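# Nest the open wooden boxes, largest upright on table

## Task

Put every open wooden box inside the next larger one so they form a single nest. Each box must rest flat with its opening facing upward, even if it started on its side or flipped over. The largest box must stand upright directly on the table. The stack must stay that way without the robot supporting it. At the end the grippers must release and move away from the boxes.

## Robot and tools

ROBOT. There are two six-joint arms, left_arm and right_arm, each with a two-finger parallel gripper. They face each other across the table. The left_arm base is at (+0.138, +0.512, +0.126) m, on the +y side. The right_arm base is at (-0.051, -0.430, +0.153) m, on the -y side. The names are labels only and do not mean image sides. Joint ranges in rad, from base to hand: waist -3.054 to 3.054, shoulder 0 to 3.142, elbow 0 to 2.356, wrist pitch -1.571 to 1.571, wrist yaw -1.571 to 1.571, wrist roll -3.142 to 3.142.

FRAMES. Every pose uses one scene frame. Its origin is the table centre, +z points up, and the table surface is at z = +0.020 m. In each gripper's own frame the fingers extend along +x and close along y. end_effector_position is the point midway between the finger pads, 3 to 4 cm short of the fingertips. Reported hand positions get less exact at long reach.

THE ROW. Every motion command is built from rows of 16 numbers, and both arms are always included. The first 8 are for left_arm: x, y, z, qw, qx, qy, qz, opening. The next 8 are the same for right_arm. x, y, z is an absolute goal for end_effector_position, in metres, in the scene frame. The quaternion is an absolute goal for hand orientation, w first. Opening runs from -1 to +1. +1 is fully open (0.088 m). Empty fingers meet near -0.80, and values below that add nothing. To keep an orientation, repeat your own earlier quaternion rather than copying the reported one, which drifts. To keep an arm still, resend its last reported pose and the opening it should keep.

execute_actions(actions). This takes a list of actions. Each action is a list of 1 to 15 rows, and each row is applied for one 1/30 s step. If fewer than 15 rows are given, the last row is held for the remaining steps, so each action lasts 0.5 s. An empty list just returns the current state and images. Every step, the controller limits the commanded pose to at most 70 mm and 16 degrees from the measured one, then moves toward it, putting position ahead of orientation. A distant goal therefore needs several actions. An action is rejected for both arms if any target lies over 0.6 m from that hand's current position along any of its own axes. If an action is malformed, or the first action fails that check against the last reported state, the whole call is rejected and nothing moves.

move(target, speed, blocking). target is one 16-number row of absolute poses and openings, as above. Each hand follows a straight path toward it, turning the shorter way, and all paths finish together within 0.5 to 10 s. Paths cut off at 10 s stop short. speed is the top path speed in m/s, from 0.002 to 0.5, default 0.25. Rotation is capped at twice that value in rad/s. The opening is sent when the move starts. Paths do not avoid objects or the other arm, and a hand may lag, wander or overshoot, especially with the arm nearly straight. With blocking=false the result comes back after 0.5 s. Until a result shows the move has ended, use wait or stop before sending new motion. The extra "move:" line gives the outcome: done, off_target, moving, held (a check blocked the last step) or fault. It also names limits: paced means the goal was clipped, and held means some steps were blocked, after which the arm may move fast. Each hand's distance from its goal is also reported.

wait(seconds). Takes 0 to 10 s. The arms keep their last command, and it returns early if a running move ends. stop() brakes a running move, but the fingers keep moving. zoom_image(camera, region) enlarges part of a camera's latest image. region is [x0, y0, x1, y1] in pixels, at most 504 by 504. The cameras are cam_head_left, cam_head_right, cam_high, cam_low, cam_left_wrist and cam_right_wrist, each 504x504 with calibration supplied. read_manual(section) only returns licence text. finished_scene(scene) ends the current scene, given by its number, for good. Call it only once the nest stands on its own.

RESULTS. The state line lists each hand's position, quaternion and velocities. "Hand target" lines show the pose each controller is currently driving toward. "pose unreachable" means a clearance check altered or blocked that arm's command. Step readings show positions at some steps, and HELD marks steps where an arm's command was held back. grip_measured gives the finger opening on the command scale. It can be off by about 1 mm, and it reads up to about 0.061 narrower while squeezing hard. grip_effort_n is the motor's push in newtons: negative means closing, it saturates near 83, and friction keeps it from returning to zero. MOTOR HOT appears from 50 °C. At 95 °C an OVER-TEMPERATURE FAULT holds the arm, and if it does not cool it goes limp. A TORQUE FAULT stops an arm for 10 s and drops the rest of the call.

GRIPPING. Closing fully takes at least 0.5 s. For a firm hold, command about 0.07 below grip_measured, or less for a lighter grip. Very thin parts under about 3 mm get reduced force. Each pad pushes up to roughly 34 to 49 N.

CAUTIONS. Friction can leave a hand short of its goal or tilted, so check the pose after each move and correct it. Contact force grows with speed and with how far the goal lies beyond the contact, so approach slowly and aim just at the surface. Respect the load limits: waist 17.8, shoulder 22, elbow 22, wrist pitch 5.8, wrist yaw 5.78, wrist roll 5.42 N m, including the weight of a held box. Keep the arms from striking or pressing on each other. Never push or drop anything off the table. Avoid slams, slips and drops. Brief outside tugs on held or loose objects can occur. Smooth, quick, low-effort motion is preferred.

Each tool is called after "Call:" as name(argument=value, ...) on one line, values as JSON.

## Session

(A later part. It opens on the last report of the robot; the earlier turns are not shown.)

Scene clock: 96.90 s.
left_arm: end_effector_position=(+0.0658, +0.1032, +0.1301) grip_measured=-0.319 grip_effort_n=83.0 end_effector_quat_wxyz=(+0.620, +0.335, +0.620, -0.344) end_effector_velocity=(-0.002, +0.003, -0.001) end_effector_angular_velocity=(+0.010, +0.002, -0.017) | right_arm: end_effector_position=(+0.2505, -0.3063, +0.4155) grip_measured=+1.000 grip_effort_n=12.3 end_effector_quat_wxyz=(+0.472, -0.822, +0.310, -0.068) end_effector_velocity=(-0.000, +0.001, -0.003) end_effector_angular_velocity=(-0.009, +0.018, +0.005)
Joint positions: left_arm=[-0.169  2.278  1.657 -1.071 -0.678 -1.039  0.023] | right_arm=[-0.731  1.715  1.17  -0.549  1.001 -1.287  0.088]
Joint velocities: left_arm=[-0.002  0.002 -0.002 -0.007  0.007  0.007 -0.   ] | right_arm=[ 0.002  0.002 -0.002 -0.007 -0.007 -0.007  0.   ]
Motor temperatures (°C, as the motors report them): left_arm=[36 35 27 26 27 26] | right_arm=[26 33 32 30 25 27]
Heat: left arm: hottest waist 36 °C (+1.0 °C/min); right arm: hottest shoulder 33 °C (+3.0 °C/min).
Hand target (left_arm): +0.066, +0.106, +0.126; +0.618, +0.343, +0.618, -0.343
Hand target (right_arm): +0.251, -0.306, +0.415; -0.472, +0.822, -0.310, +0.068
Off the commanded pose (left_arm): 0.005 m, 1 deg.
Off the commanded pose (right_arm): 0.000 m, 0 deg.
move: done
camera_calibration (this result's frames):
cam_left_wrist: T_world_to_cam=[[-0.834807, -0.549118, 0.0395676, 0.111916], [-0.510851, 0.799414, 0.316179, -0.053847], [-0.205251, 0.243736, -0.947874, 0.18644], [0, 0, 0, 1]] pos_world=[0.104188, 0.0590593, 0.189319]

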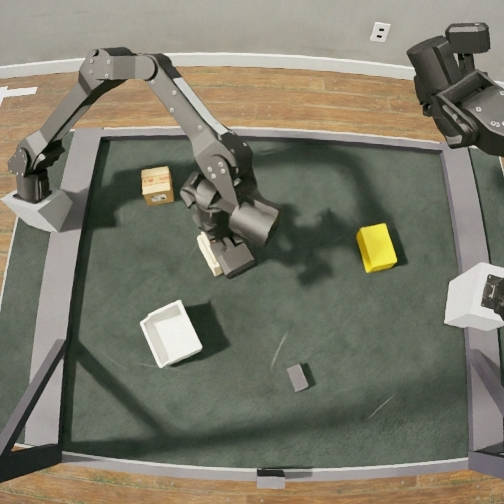

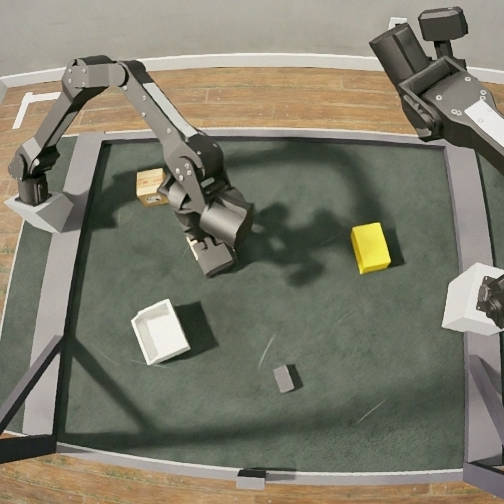

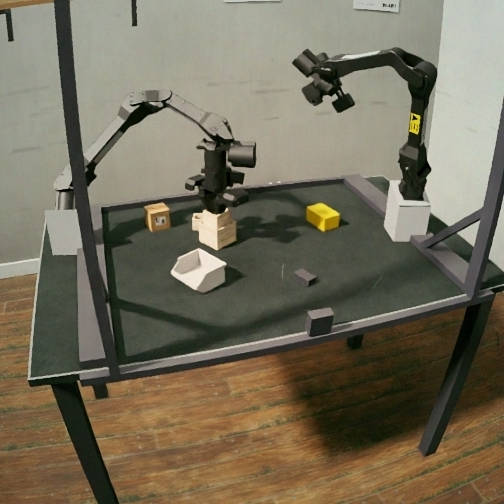

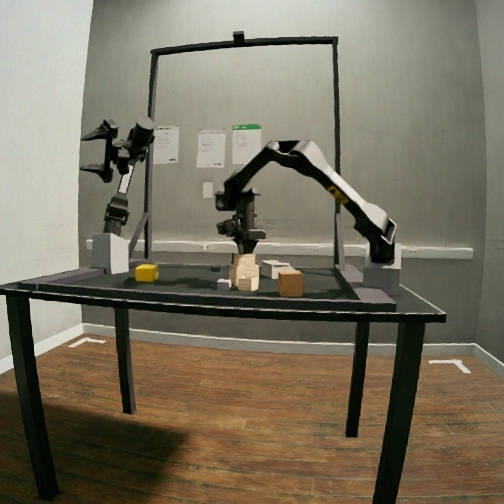

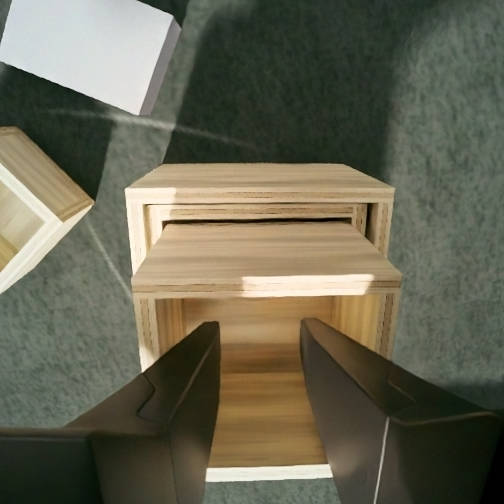

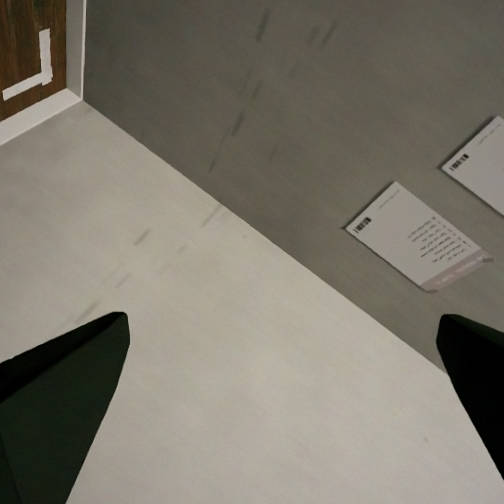

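Call:
move(target=[0.0674,0.1066,0.1255,0.6184,0.3428,0.6184,-0.3428,-0.05,0.2505,-0.3063,0.4155,0.472,-0.822,0.310,-0.068,1.0], speed=0.005)

Call:
zoom_image(camera="cam_left_wrist", region=[125,180,215,240])

Call:
zoom_image(camera="cam_left_wrist", region=[295,180,385,240])

Scene clock: 98.83 s.
left_arm: end_effector_position=(+0.0663, +0.1040, +0.1285) grip_measured=-0.319 grip_effort_n=83.0 end_effector_quat_wxyz=(+0.620, +0.337, +0.620, -0.343) end_effector_velocity=(-0.001, +0.002, +0.001) end_effector_angular_velocity=(+0.007, +0.004, -0.014) | right_arm: end_effector_position=(+0.2505, -0.3063, +0.4155) grip_measured=+1.000 grip_effort_n=11.9 end_effector_quat_wxyz=(+0.472, -0.822, +0.310, -0.068) end_effector_velocity=(-0.003, -0.001, -0.005) end_effector_angular_velocity=(-0.029, +0.039, +0.004)
Joint positions: left_arm=[-0.166  2.278  1.653 -1.069 -0.678 -1.037  0.023] | right_arm=[-0.731  1.715  1.17  -0.549  1.001 -1.287  0.088]
Joint velocities: left_arm=[-0.002 -0.002 -0.002 -0.007  0.007  0.007 -0.   ] | right_arm=[ 0.002 -0.002 -0.007 -0.022 -0.007 -0.022  0.   ]
Motor temperatures (°C, as the motors report them): left_arm=[36 35 27 26 27 26] | right_arm=[26 33 32 30 25 27]
Heat: left arm: hottest waist 36 °C (+1.0 °C/min); right arm: hottest shoulder 33 °C (+2.0 °C/min).
Hand target (left_arm): +0.067, +0.107, +0.125; +0.618, +0.343, +0.619, -0.343
Hand target (right_arm): +0.251, -0.306, +0.415; -0.472, +0.822, -0.310, +0.068
Off the commanded pose (left_arm): 0.004 m, 1 deg.
Off the commanded pose (right_arm): 0.000 m, 0 deg.
move: done
camera_calibration (this result's frames):
cam_left_wrist: T_world_to_cam=[[-0.835772, -0.547847, 0.0367344, 0.11316], [-0.509924, 0.799247, 0.31809, -0.0540012], [-0.203624, 0.247119, -0.947349, 0.184332], [0, 0, 0, 1]] pos_world=[0.104574, 0.0596026, 0.187647]

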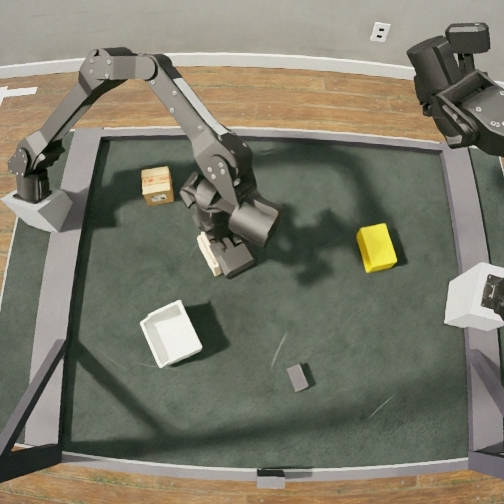

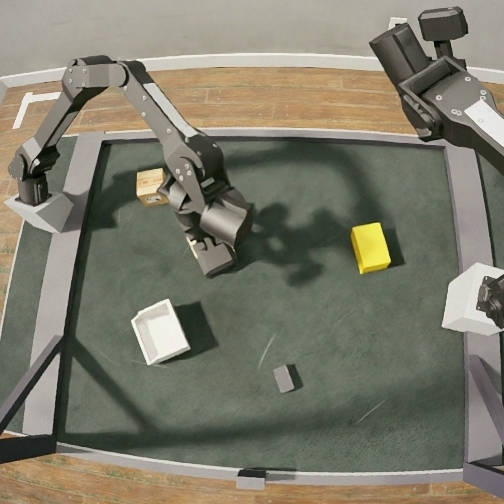

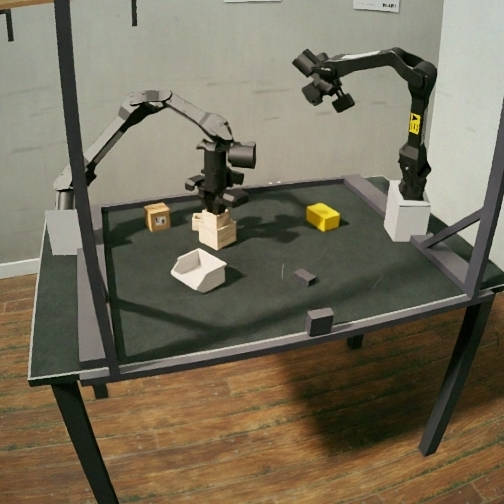

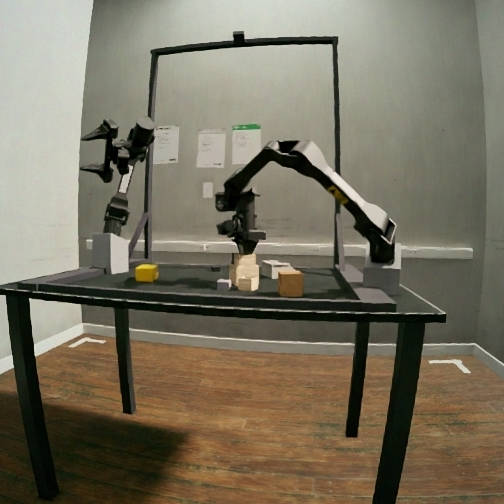

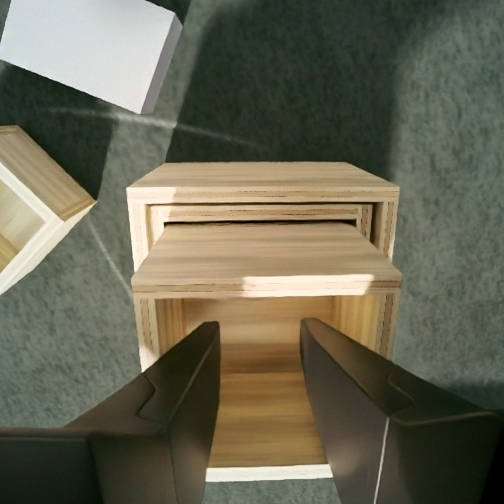

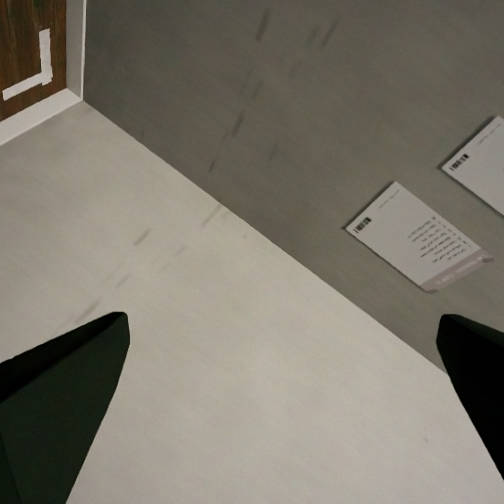

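Region (125, 180, 215, 240) of cam_left_wrist's 504x504 image, scaled by 5.600, with more detail than that image has.

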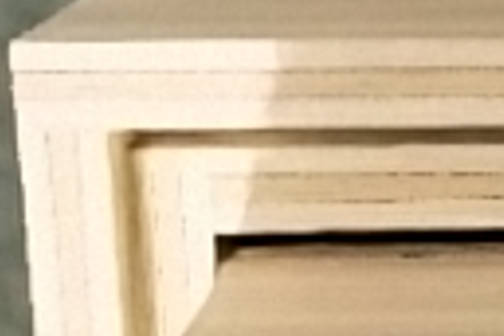

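Region (295, 180, 385, 240) of cam_left_wrist's 504x504 image, scaled by 5.600, with more detail than that image has.

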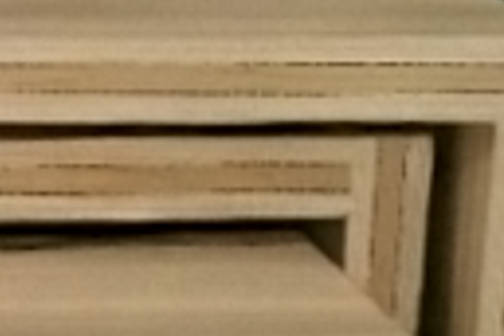

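Call:
move(target=[0.0672,0.1068,0.120,0.6184,0.3428,0.6184,-0.3428,-0.05,0.2505,-0.3063,0.4155,0.472,-0.822,0.310,-0.068,1.0], speed=0.008)

Call:
zoom_image(camera="cam_left_wrist", region=[125,180,215,240])

Call:
zoom_image(camera="cam_left_wrist", region=[295,180,385,240])

Scene clock: 100.33 s.
left_arm: end_effector_position=(+0.0667, +0.1039, +0.1240) grip_measured=-0.319 grip_effort_n=83.0 end_effector_quat_wxyz=(+0.620, +0.336, +0.620, -0.344) end_effector_velocity=(-0.001, -0.004, +0.001) end_effector_angular_velocity=(-0.020, +0.002, +0.019) | right_arm: end_effector_position=(+0.2505, -0.3063, +0.4155) grip_measured=+1.000 grip_effort_n=12.3 end_effector_quat_wxyz=(+0.472, -0.822, +0.310, -0.068) end_effector_velocity=(+0.001, -0.000, -0.000) end_effector_angular_velocity=(+0.015, -0.006, +0.003)
Joint positions: left_arm=[-0.159  2.278  1.639 -1.047 -0.679 -1.027  0.023] | right_arm=[-0.731  1.715  1.17  -0.549  1.001 -1.287  0.088]
Joint velocities: left_arm=[-0.002 -0.002 -0.002  0.022 -0.007 -0.007 -0.   ] | right_arm=[-0.002 -0.002 -0.002  0.007 -0.007  0.007  0.   ]
Motor temperatures (°C, as the motors report them): left_arm=[37 35 27 26 27 26] | right_arm=[26 33 32 30 25 27]
Heat: left arm: hottest waist 37 °C (+2.0 °C/min); right arm: hottest shoulder 33 °C (+2.0 °C/min).
Hand target (left_arm): +0.067, +0.107, +0.120; +0.619, +0.343, +0.618, -0.343
Hand target (right_arm): +0.251, -0.306, +0.415; -0.472, +0.822, -0.310, +0.068
Off the commanded pose (left_arm): 0.005 m, 1 deg.
Off the commanded pose (right_arm): 0.000 m, 0 deg.
move: done
camera_calibration (this result's frames):
cam_left_wrist: T_world_to_cam=[[-0.835053, -0.548832, 0.0383511, 0.113401], [-0.510622, 0.799092, 0.317359, -0.0521256], [-0.204823, 0.245429, -0.94753, 0.180355], [0, 0, 0, 1]] pos_world=[0.10502, 0.0596272, 0.183085]

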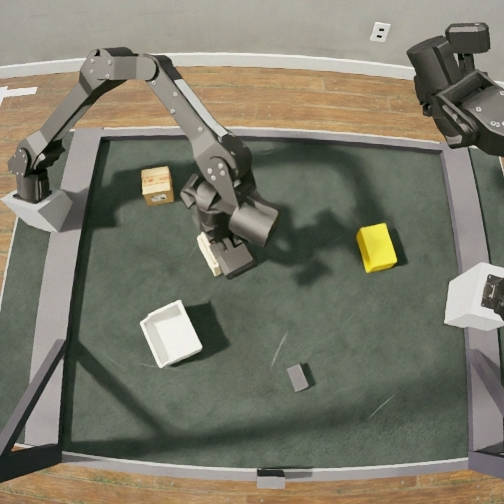

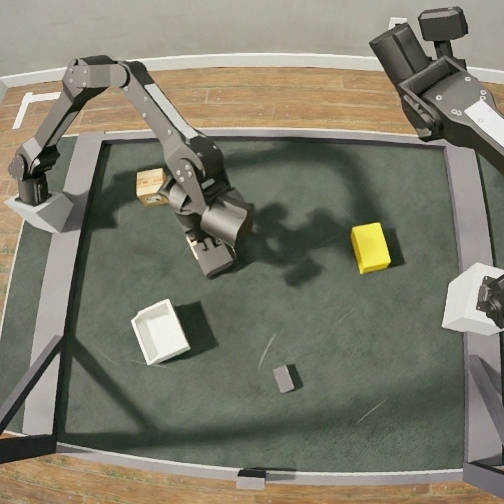

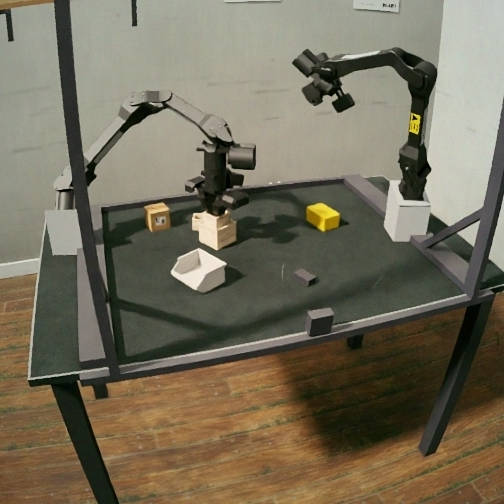

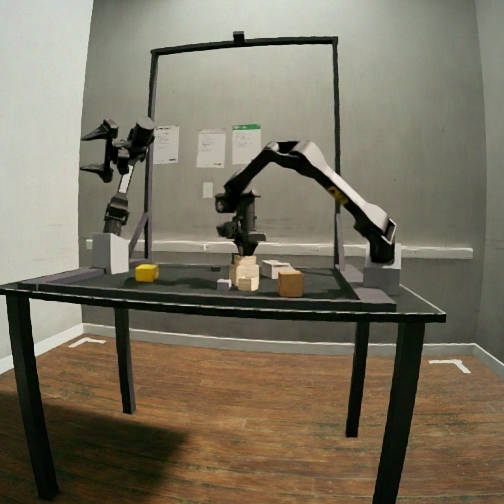

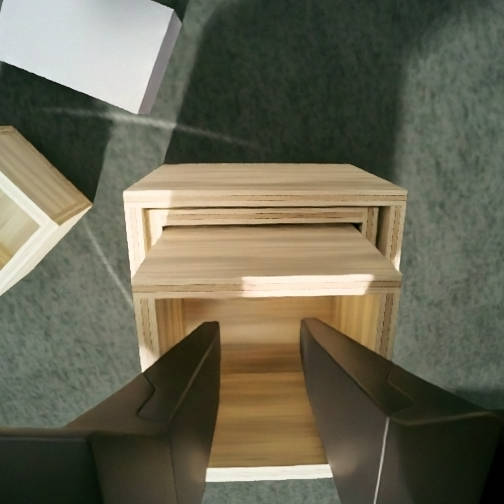

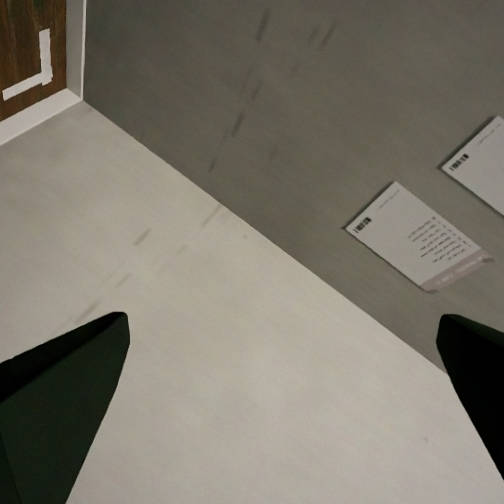

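Region (125, 180, 215, 240) of cam_left_wrist's 504x504 image, scaled by 5.600, with more detail than that image has.

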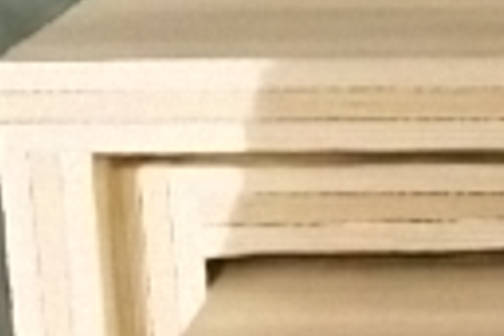

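Region (295, 180, 385, 240) of cam_left_wrist's 504x504 image, scaled by 5.600, with more detail than that image has.

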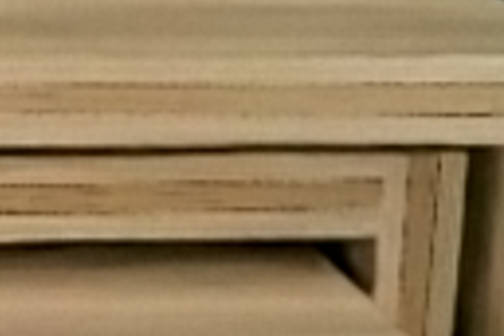

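Call:
move(target=[0.0672,0.1062,0.100,0.6184,0.3428,0.6184,-0.3428,-0.05,0.2505,-0.3063,0.4155,0.472,-0.822,0.310,-0.068,1.0], speed=0.02)

Scene clock: 101.87 s.
left_arm: end_effector_position=(+0.0679, +0.1019, +0.1090) grip_measured=-0.319 grip_effort_n=83.0 end_effector_quat_wxyz=(+0.620, +0.330, +0.622, -0.346) end_effector_velocity=(-0.000, +0.000, +0.000) end_effector_angular_velocity=(-0.006, -0.005, +0.007) | right_arm: end_effector_position=(+0.2505, -0.3063, +0.4155) grip_measured=+1.000 grip_effort_n=11.9 end_effector_quat_wxyz=(+0.472, -0.822, +0.310, -0.068) end_effector_velocity=(+0.000, -0.002, -0.004) end_effector_angular_velocity=(-0.010, +0.034, +0.008)
Joint positions: left_arm=[-0.132  2.279  1.598 -0.968 -0.679 -0.988  0.023] | right_arm=[-0.731  1.715  1.17  -0.549  1.001 -1.287  0.088]
Joint velocities: left_arm=[-0.002 -0.002 -0.007  0.007 -0.007 -0.007  0.   ] | right_arm=[-0.007 -0.002 -0.007 -0.007 -0.022 -0.022  0.   ]
Motor temperatures (°C, as the motors report them): left_arm=[37 35 27 26 27 26] | right_arm=[26 33 32 30 25 27]
Heat: left arm: hottest waist 37 °C (+2.0 °C/min); right arm: hottest shoulder 33 °C (+2.0 °C/min).
Hand target (left_arm): +0.067, +0.106, +0.100; +0.618, +0.343, +0.618, -0.343
Hand target (right_arm): +0.251, -0.306, +0.415; -0.472, +0.822, -0.310, +0.068
Off the commanded pose (left_arm): 0.010 m, 2 deg.
Off the commanded pose (right_arm): 0.000 m, 0 deg.
move: off_target (left_arm)
camera_calibration (this result's frames):
cam_left_wrist: T_world_to_cam=[[-0.832155, -0.55232, 0.0496037, 0.112833], [-0.512042, 0.799641, 0.313666, -0.0447403], [-0.212909, 0.23562, -0.948237, 0.168546], [0, 0, 0, 1]] pos_world=[0.106871, 0.0583833, 0.168258]

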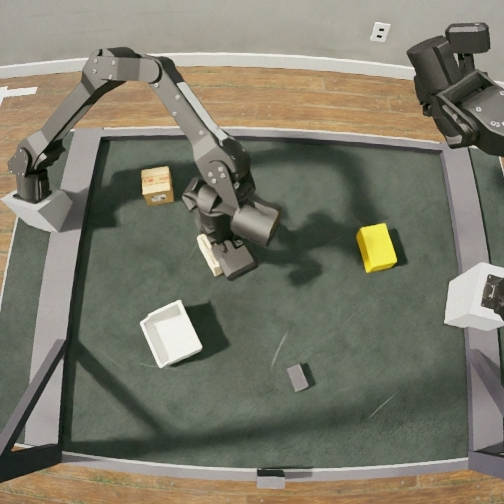

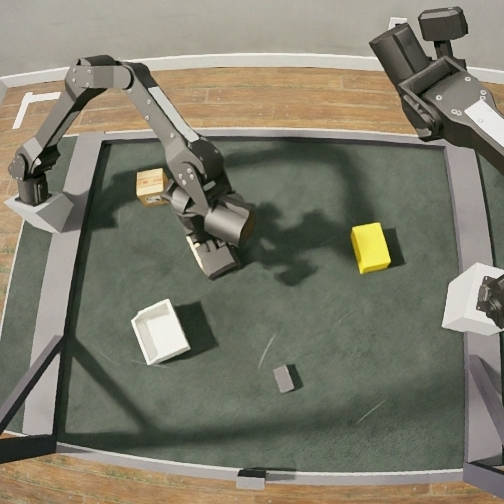

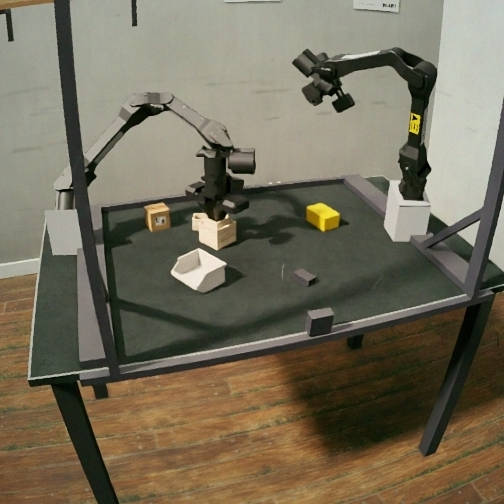

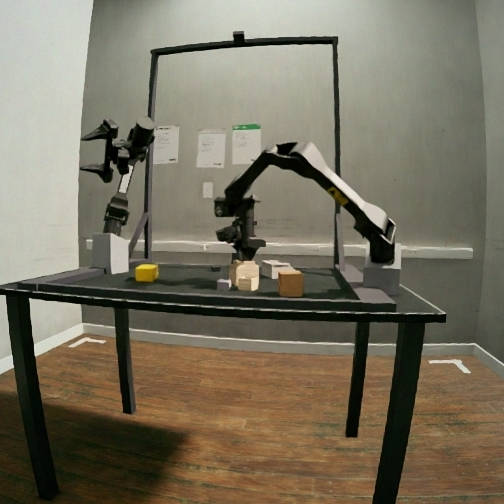

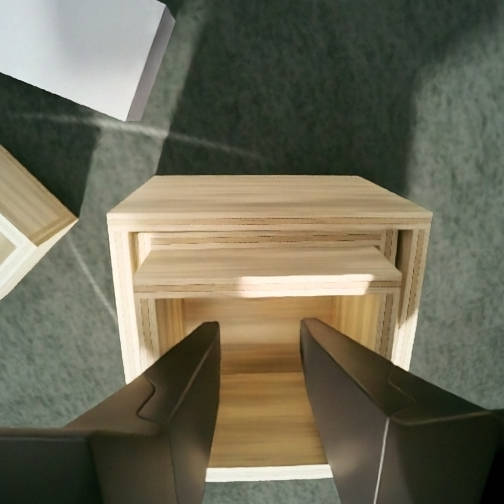

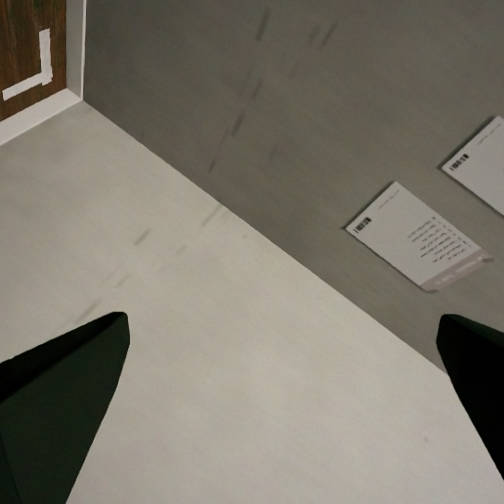

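Going in. Continue.

Call:
move(target=[0.0668,0.1058,0.082,0.6184,0.3428,0.6184,-0.3428,-0.05,0.2505,-0.3063,0.4155,0.472,-0.822,0.310,-0.068,1.0], speed=0.02)

Scene clock: 103.53 s.
left_arm: end_effector_position=(+0.0683, +0.1002, +0.0911) grip_measured=-0.319 grip_effort_n=83.0 end_effector_quat_wxyz=(+0.621, +0.329, +0.622, -0.346) end_effector_velocity=(+0.003, +0.002, +0.000) end_effector_angular_velocity=(-0.001, -0.024, -0.002) | right_arm: end_effector_position=(+0.2505, -0.3063, +0.4155) grip_measured=+1.000 grip_effort_n=12.3 end_effector_quat_wxyz=(+0.472, -0.822, +0.310, -0.068) end_effector_velocity=(-0.001, -0.001, -0.001) end_effector_angular_velocity=(-0.017, +0.022, +0.004)
Joint positions: left_arm=[-0.103  2.296  1.568 -0.897 -0.683 -0.952  0.023] | right_arm=[-0.731  1.715  1.17  -0.549  1.001 -1.287  0.088]
Joint velocities: left_arm=[-0.002 -0.002 -0.007 -0.007 -0.022 -0.007 -0.   ] | right_arm=[-0.002 -0.002 -0.002 -0.007 -0.007 -0.022  0.   ]
Motor temperatures (°C, as the motors report them): left_arm=[37 35 27 26 27 26] | right_arm=[26 33 32 31 25 27]
Heat: left arm: hottest waist 37 °C (+2.0 °C/min); right arm: hottest shoulder 33 °C (+2.0 °C/min).
Hand target (left_arm): +0.067, +0.106, +0.082; +0.618, +0.343, +0.618, -0.343
Hand target (right_arm): +0.251, -0.306, +0.415; -0.472, +0.822, -0.310, +0.068
Off the commanded pose (left_arm): 0.011 m, 2 deg.
Off the commanded pose (right_arm): 0.000 m, 0 deg.
move: off_target (left_arm)
camera_calibration (this result's frames):
cam_left_wrist: T_world_to_cam=[[-0.830431, -0.554881, 0.0499217, 0.113202], [-0.515044, 0.798784, 0.310923, -0.0370084], [-0.212402, 0.232488, -0.949123, 0.15246], [0, 0, 0, 1]] pos_world=[0.107328, 0.0569304, 0.150558]

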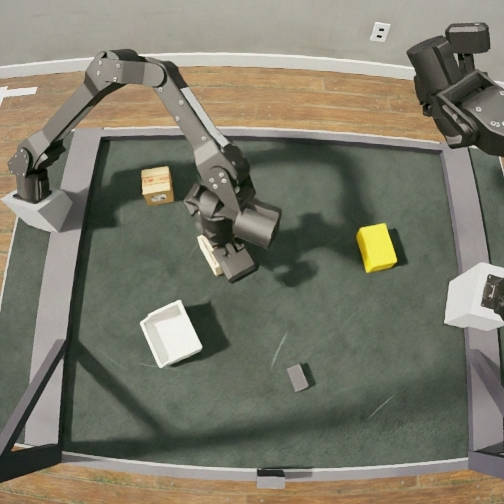

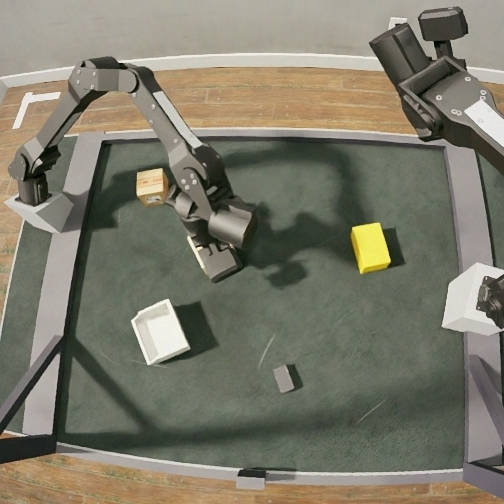

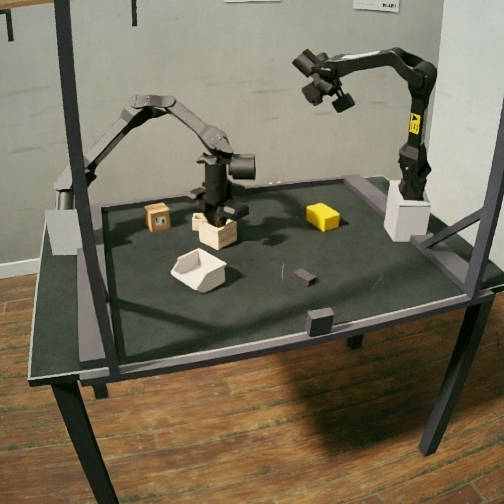

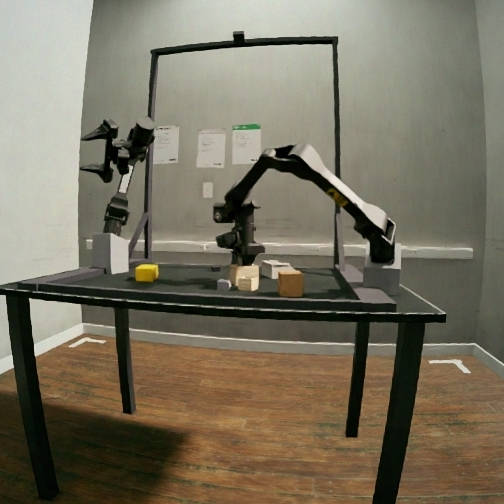

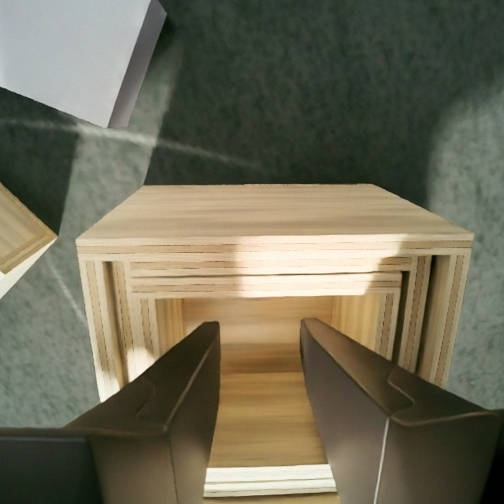

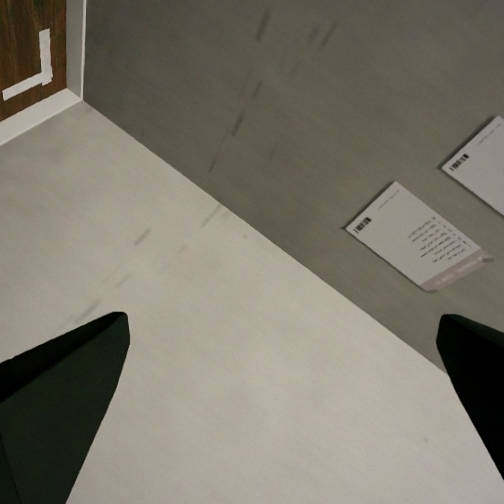

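Call:
move(target=[0.0678,0.1015,0.088,0.6184,0.3428,0.6184,-0.3428,-0.55,0.2505,-0.3063,0.4155,0.472,-0.822,0.310,-0.068,1.0], speed=0.02)

Call:
move(target=[0.0678,0.1015,0.15,0.6184,0.3428,0.6184,-0.3428,-0.75,0.2505,-0.3063,0.4155,0.472,-0.822,0.310,-0.068,1.0], speed=0.1)

Scene clock: 104.67 s.
left_arm: end_effector_position=(+0.0700, +0.1014, +0.0921) grip_measured=-0.547 grip_effort_n=-15.6 end_effector_quat_wxyz=(+0.619, +0.337, +0.620, -0.345) end_effector_velocity=(-0.001, +0.003, -0.002) end_effector_angular_velocity=(+0.008, -0.011, -0.005) | right_arm: end_effector_position=(+0.2505, -0.3063, +0.4155) grip_measured=+1.000 grip_effort_n=11.9 end_effector_quat_wxyz=(+0.472, -0.822, +0.310, -0.068) end_effector_velocity=(-0.001, -0.002, -0.003) end_effector_angular_velocity=(-0.008, +0.018, +0.001)
Joint positions: left_arm=[-0.103  2.299  1.581 -0.924 -0.684 -0.952  0.012] | right_arm=[-0.731  1.715  1.17  -0.549  1.001 -1.287  0.088]
Joint velocities: left_arm=[-0.002  0.007 -0.002 -0.007 -0.007 -0.007 -0.   ] | right_arm=[-0.002 -0.002 -0.007 -0.007 -0.007 -0.007  0.   ]
Motor temperatures (°C, as the motors report them): left_arm=[37 35 27 26 27 26] | right_arm=[26 33 32 31 25 27]
Heat: left arm: hottest waist 37 °C (+2.0 °C/min); right arm: hottest shoulder 33 °C (+2.0 °C/min).
Hand target (left_arm): +0.068, +0.102, +0.088; +0.618, +0.343, +0.618, -0.343
Hand target (right_arm): +0.251, -0.306, +0.415; -0.472, +0.822, -0.310, +0.068
Off the commanded pose (left_arm): 0.005 m, 1 deg.
Off the commanded pose (right_arm): 0.000 m, 0 deg.
move: done
camera_calibration (this result's frames):
cam_left_wrist: T_world_to_cam=[[-0.837131, -0.545711, 0.0375578, 0.11598], [-0.507665, 0.800663, 0.318141, -0.0387873], [-0.203684, 0.247259, -0.947299, 0.151213], [0, 0, 0, 1]] pos_world=[0.108199, 0.0569581, 0.151228]

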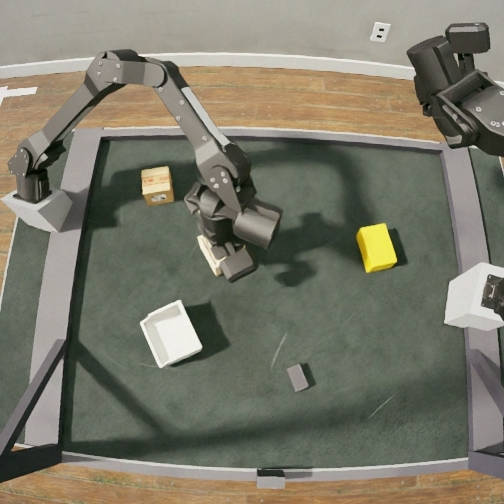

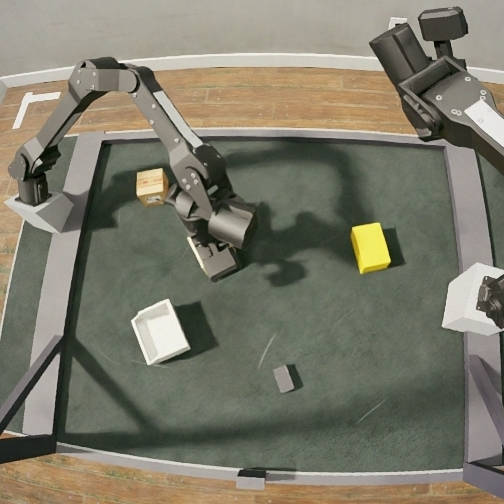

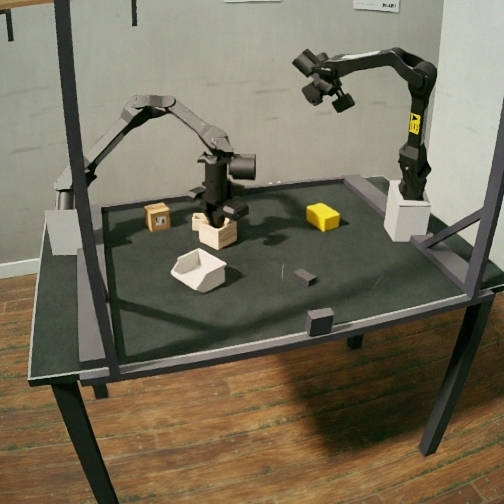

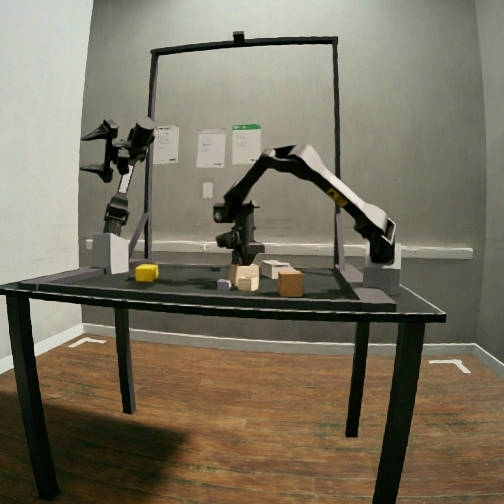

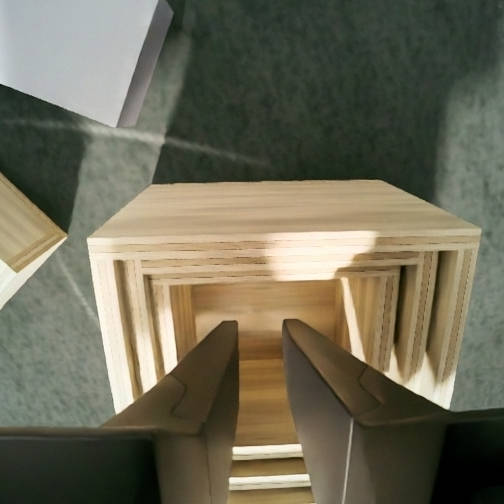

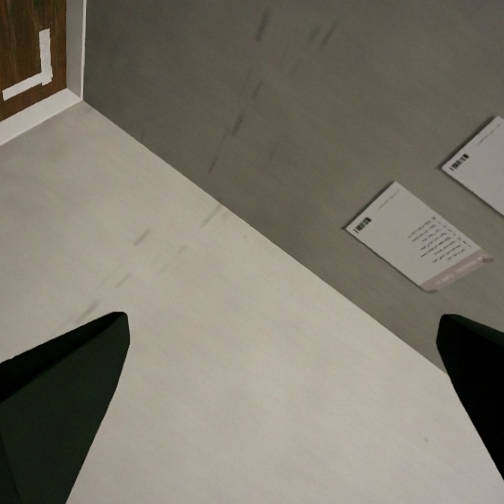

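Scene clock: 105.67 s.
left_arm: end_effector_position=(+0.0660, +0.1046, +0.1450) grip_measured=-0.747 grip_effort_n=-16.0 end_effector_quat_wxyz=(+0.617, +0.352, +0.615, -0.343) end_effector_velocity=(+0.002, -0.002, +0.003) end_effector_angular_velocity=(-0.007, -0.005, +0.036) | right_arm: end_effector_position=(+0.2505, -0.3063, +0.4155) grip_measured=+1.000 grip_effort_n=12.3 end_effector_quat_wxyz=(+0.472, -0.822, +0.310, -0.068) end_effector_velocity=(-0.002, +0.001, +0.001) end_effector_angular_velocity=(-0.001, +0.006, +0.009)
Joint positions: left_arm=[-0.193  2.293  1.724 -1.176 -0.678 -1.065  0.002] | right_arm=[-0.731  1.715  1.17  -0.549  1.001 -1.287  0.088]
Joint velocities: left_arm=[-0.002 -0.002  0.007 -0.007 -0.007 -0.037 -0.   ] | right_arm=[ 0.002 -0.007  0.002 -0.007 -0.007 -0.007  0.   ]
Motor temperatures (°C, as the motors report them): left_arm=[37 35 27 26 27 26] | right_arm=[26 33 32 31 25 27]
Heat: left arm: hottest waist 37 °C (+3.0 °C/min); right arm: hottest shoulder 33 °C (+2.0 °C/min).
Hand target (left_arm): +0.068, +0.101, +0.150; +0.619, +0.343, +0.618, -0.343
Hand target (right_arm): +0.251, -0.306, +0.415; -0.472, +0.822, -0.310, +0.068
Off the commanded pose (left_arm): 0.006 m, 1 deg.
Off the commanded pose (right_arm): 0.000 m, 0 deg.
move: done
camera_calibration (this result's frames):
cam_left_wrist: T_world_to_cam=[[-0.848824, -0.528438, 0.0158106, 0.114477], [-0.49544, 0.805544, 0.32502, -0.0624779], [-0.184489, 0.268052, -0.945575, 0.195969], [0, 0, 0, 1]] pos_world=[0.102371, 0.058293, 0.2038]

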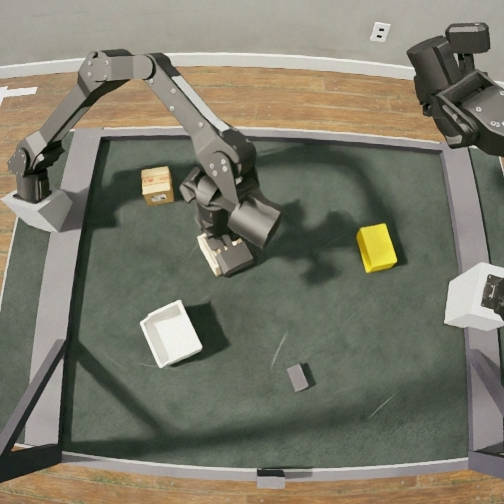

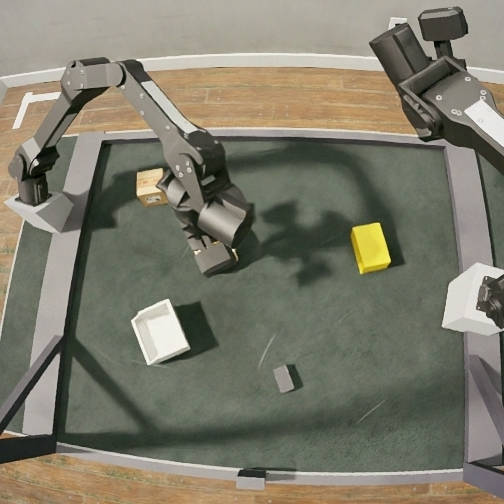

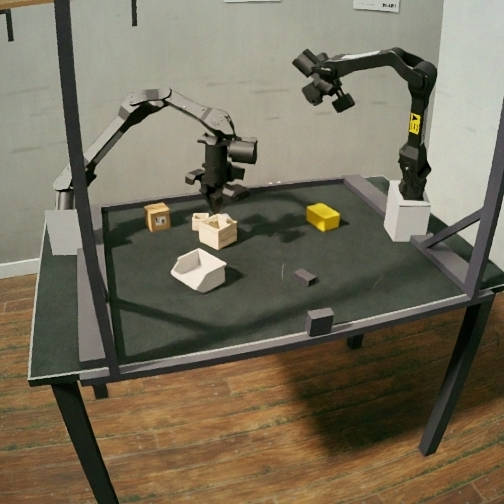

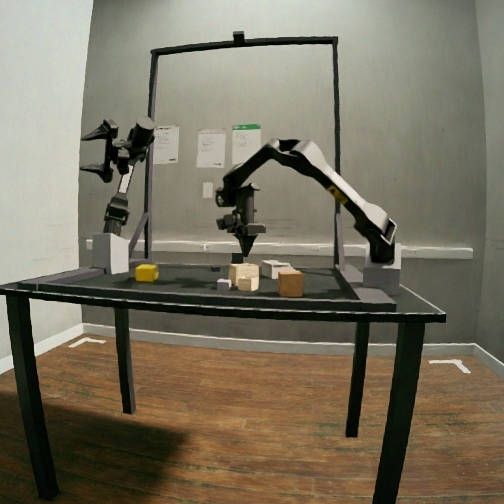

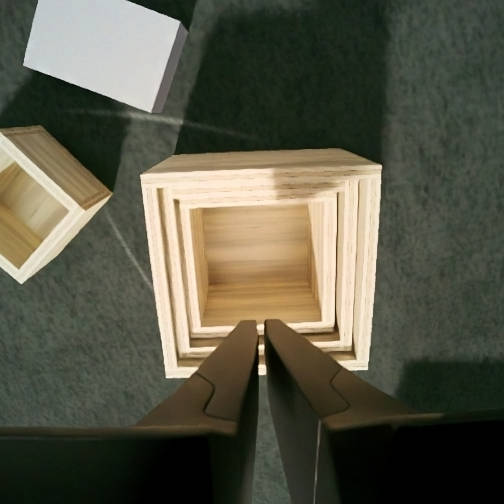

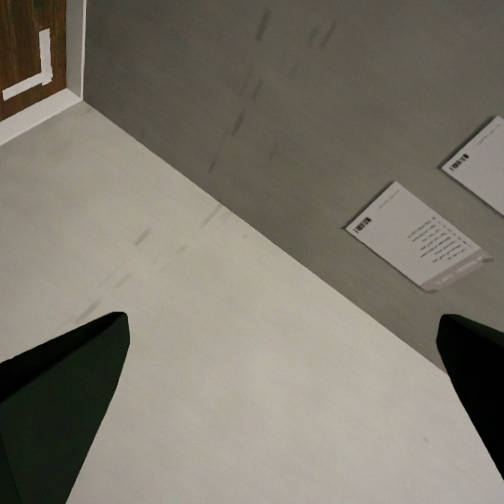

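Call:
move(target=[0.158,0.136,0.135,0.4373,0.5557,0.4373,-0.5557,-0.75,0.2505,-0.3063,0.4155,0.472,-0.822,0.310,-0.068,1.0], speed=0.2)

Scene clock: 108.20 s.
left_arm: end_effector_position=(+0.1541, +0.1354, +0.1345) grip_measured=-0.747 grip_effort_n=-16.0 end_effector_quat_wxyz=(+0.437, +0.556, +0.438, -0.556) end_effector_velocity=(-0.001, +0.008, -0.001) end_effector_angular_velocity=(+0.024, -0.000, -0.044) | right_arm: end_effector_position=(+0.2505, -0.3063, +0.4155) grip_measured=+1.000 grip_effort_n=12.3 end_effector_quat_wxyz=(+0.472, -0.822, +0.310, -0.068) end_effector_velocity=(-0.002, -0.002, -0.003) end_effector_angular_velocity=(-0.013, +0.026, -0.002)
Joint positions: left_arm=[-0.039  1.976  1.4   -1.029 -0.689 -0.077  0.002] | right_arm=[-0.731  1.715  1.17  -0.549  1.001 -1.287  0.088]
Joint velocities: left_arm=[-0.002 -0.002 -0.012 -0.022  0.007  0.022 -0.   ] | right_arm=[-0.002 -0.002 -0.002 -0.022 -0.007 -0.007  0.   ]
Motor temperatures (°C, as the motors report them): left_arm=[37 36 27 26 27 26] | right_arm=[26 33 32 31 25 27]
Heat: left arm: hottest waist 37 °C (+3.0 °C/min); right arm: hottest shoulder 33 °C (+2.0 °C/min).
Hand target (left_arm): +0.157, +0.137, +0.135; +0.437, +0.556, +0.437, -0.556
Hand target (right_arm): +0.251, -0.306, +0.415; -0.472, +0.822, -0.310, +0.068
Off the commanded pose (left_arm): 0.004 m, 0 deg.
Off the commanded pose (right_arm): 0.000 m, 0 deg.
move: done
camera_calibration (this result's frames):
cam_left_wrist: T_world_to_cam=[[-0.97465, 0.221774, 0.0295585, 0.121646], [0.219277, 0.920612, 0.323097, -0.165744], [0.0444426, 0.321388, -0.945904, 0.151603], [0, 0, 0, 1]] pos_world=[0.148168, 0.0768843, 0.193357]

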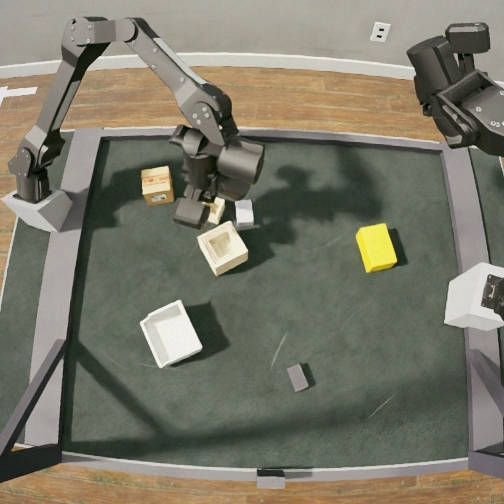

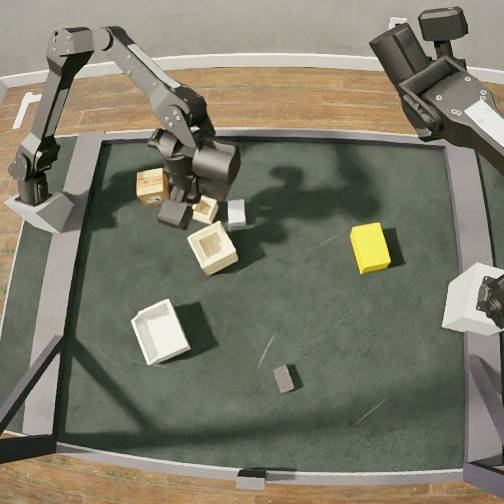

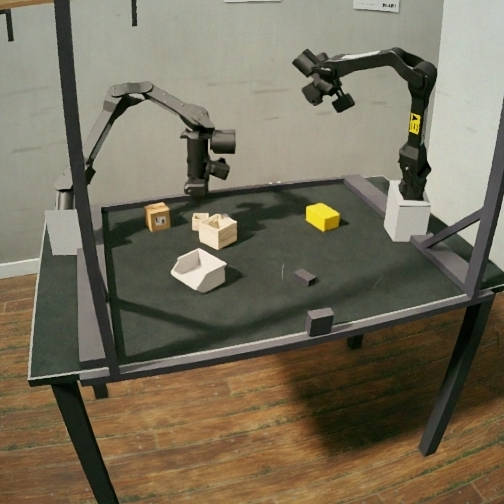

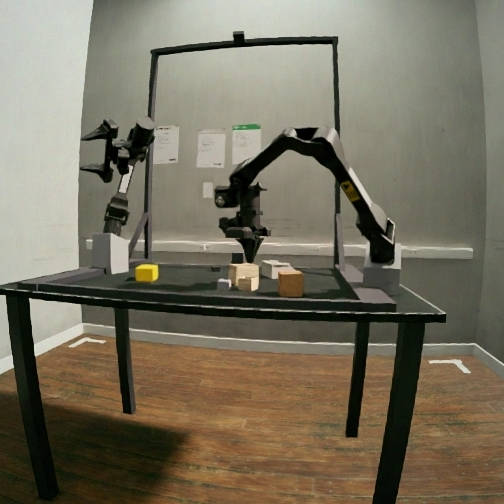

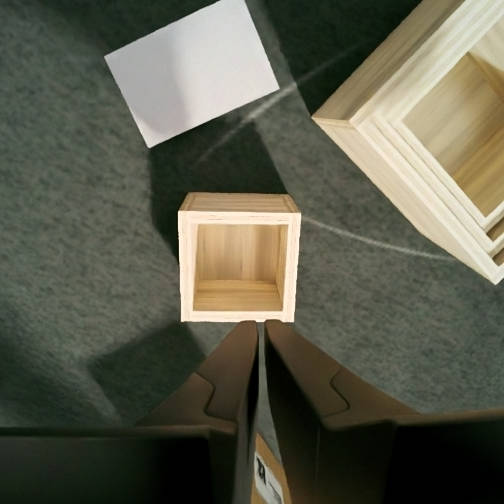

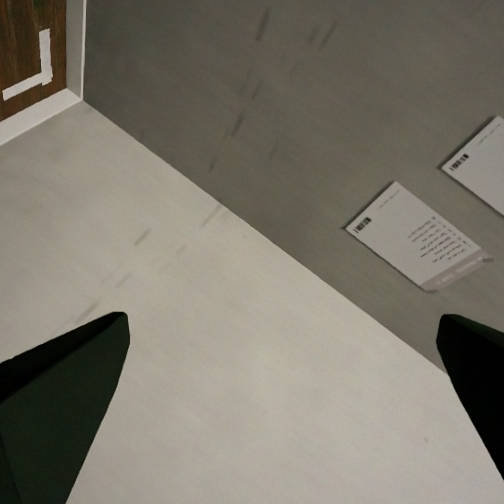

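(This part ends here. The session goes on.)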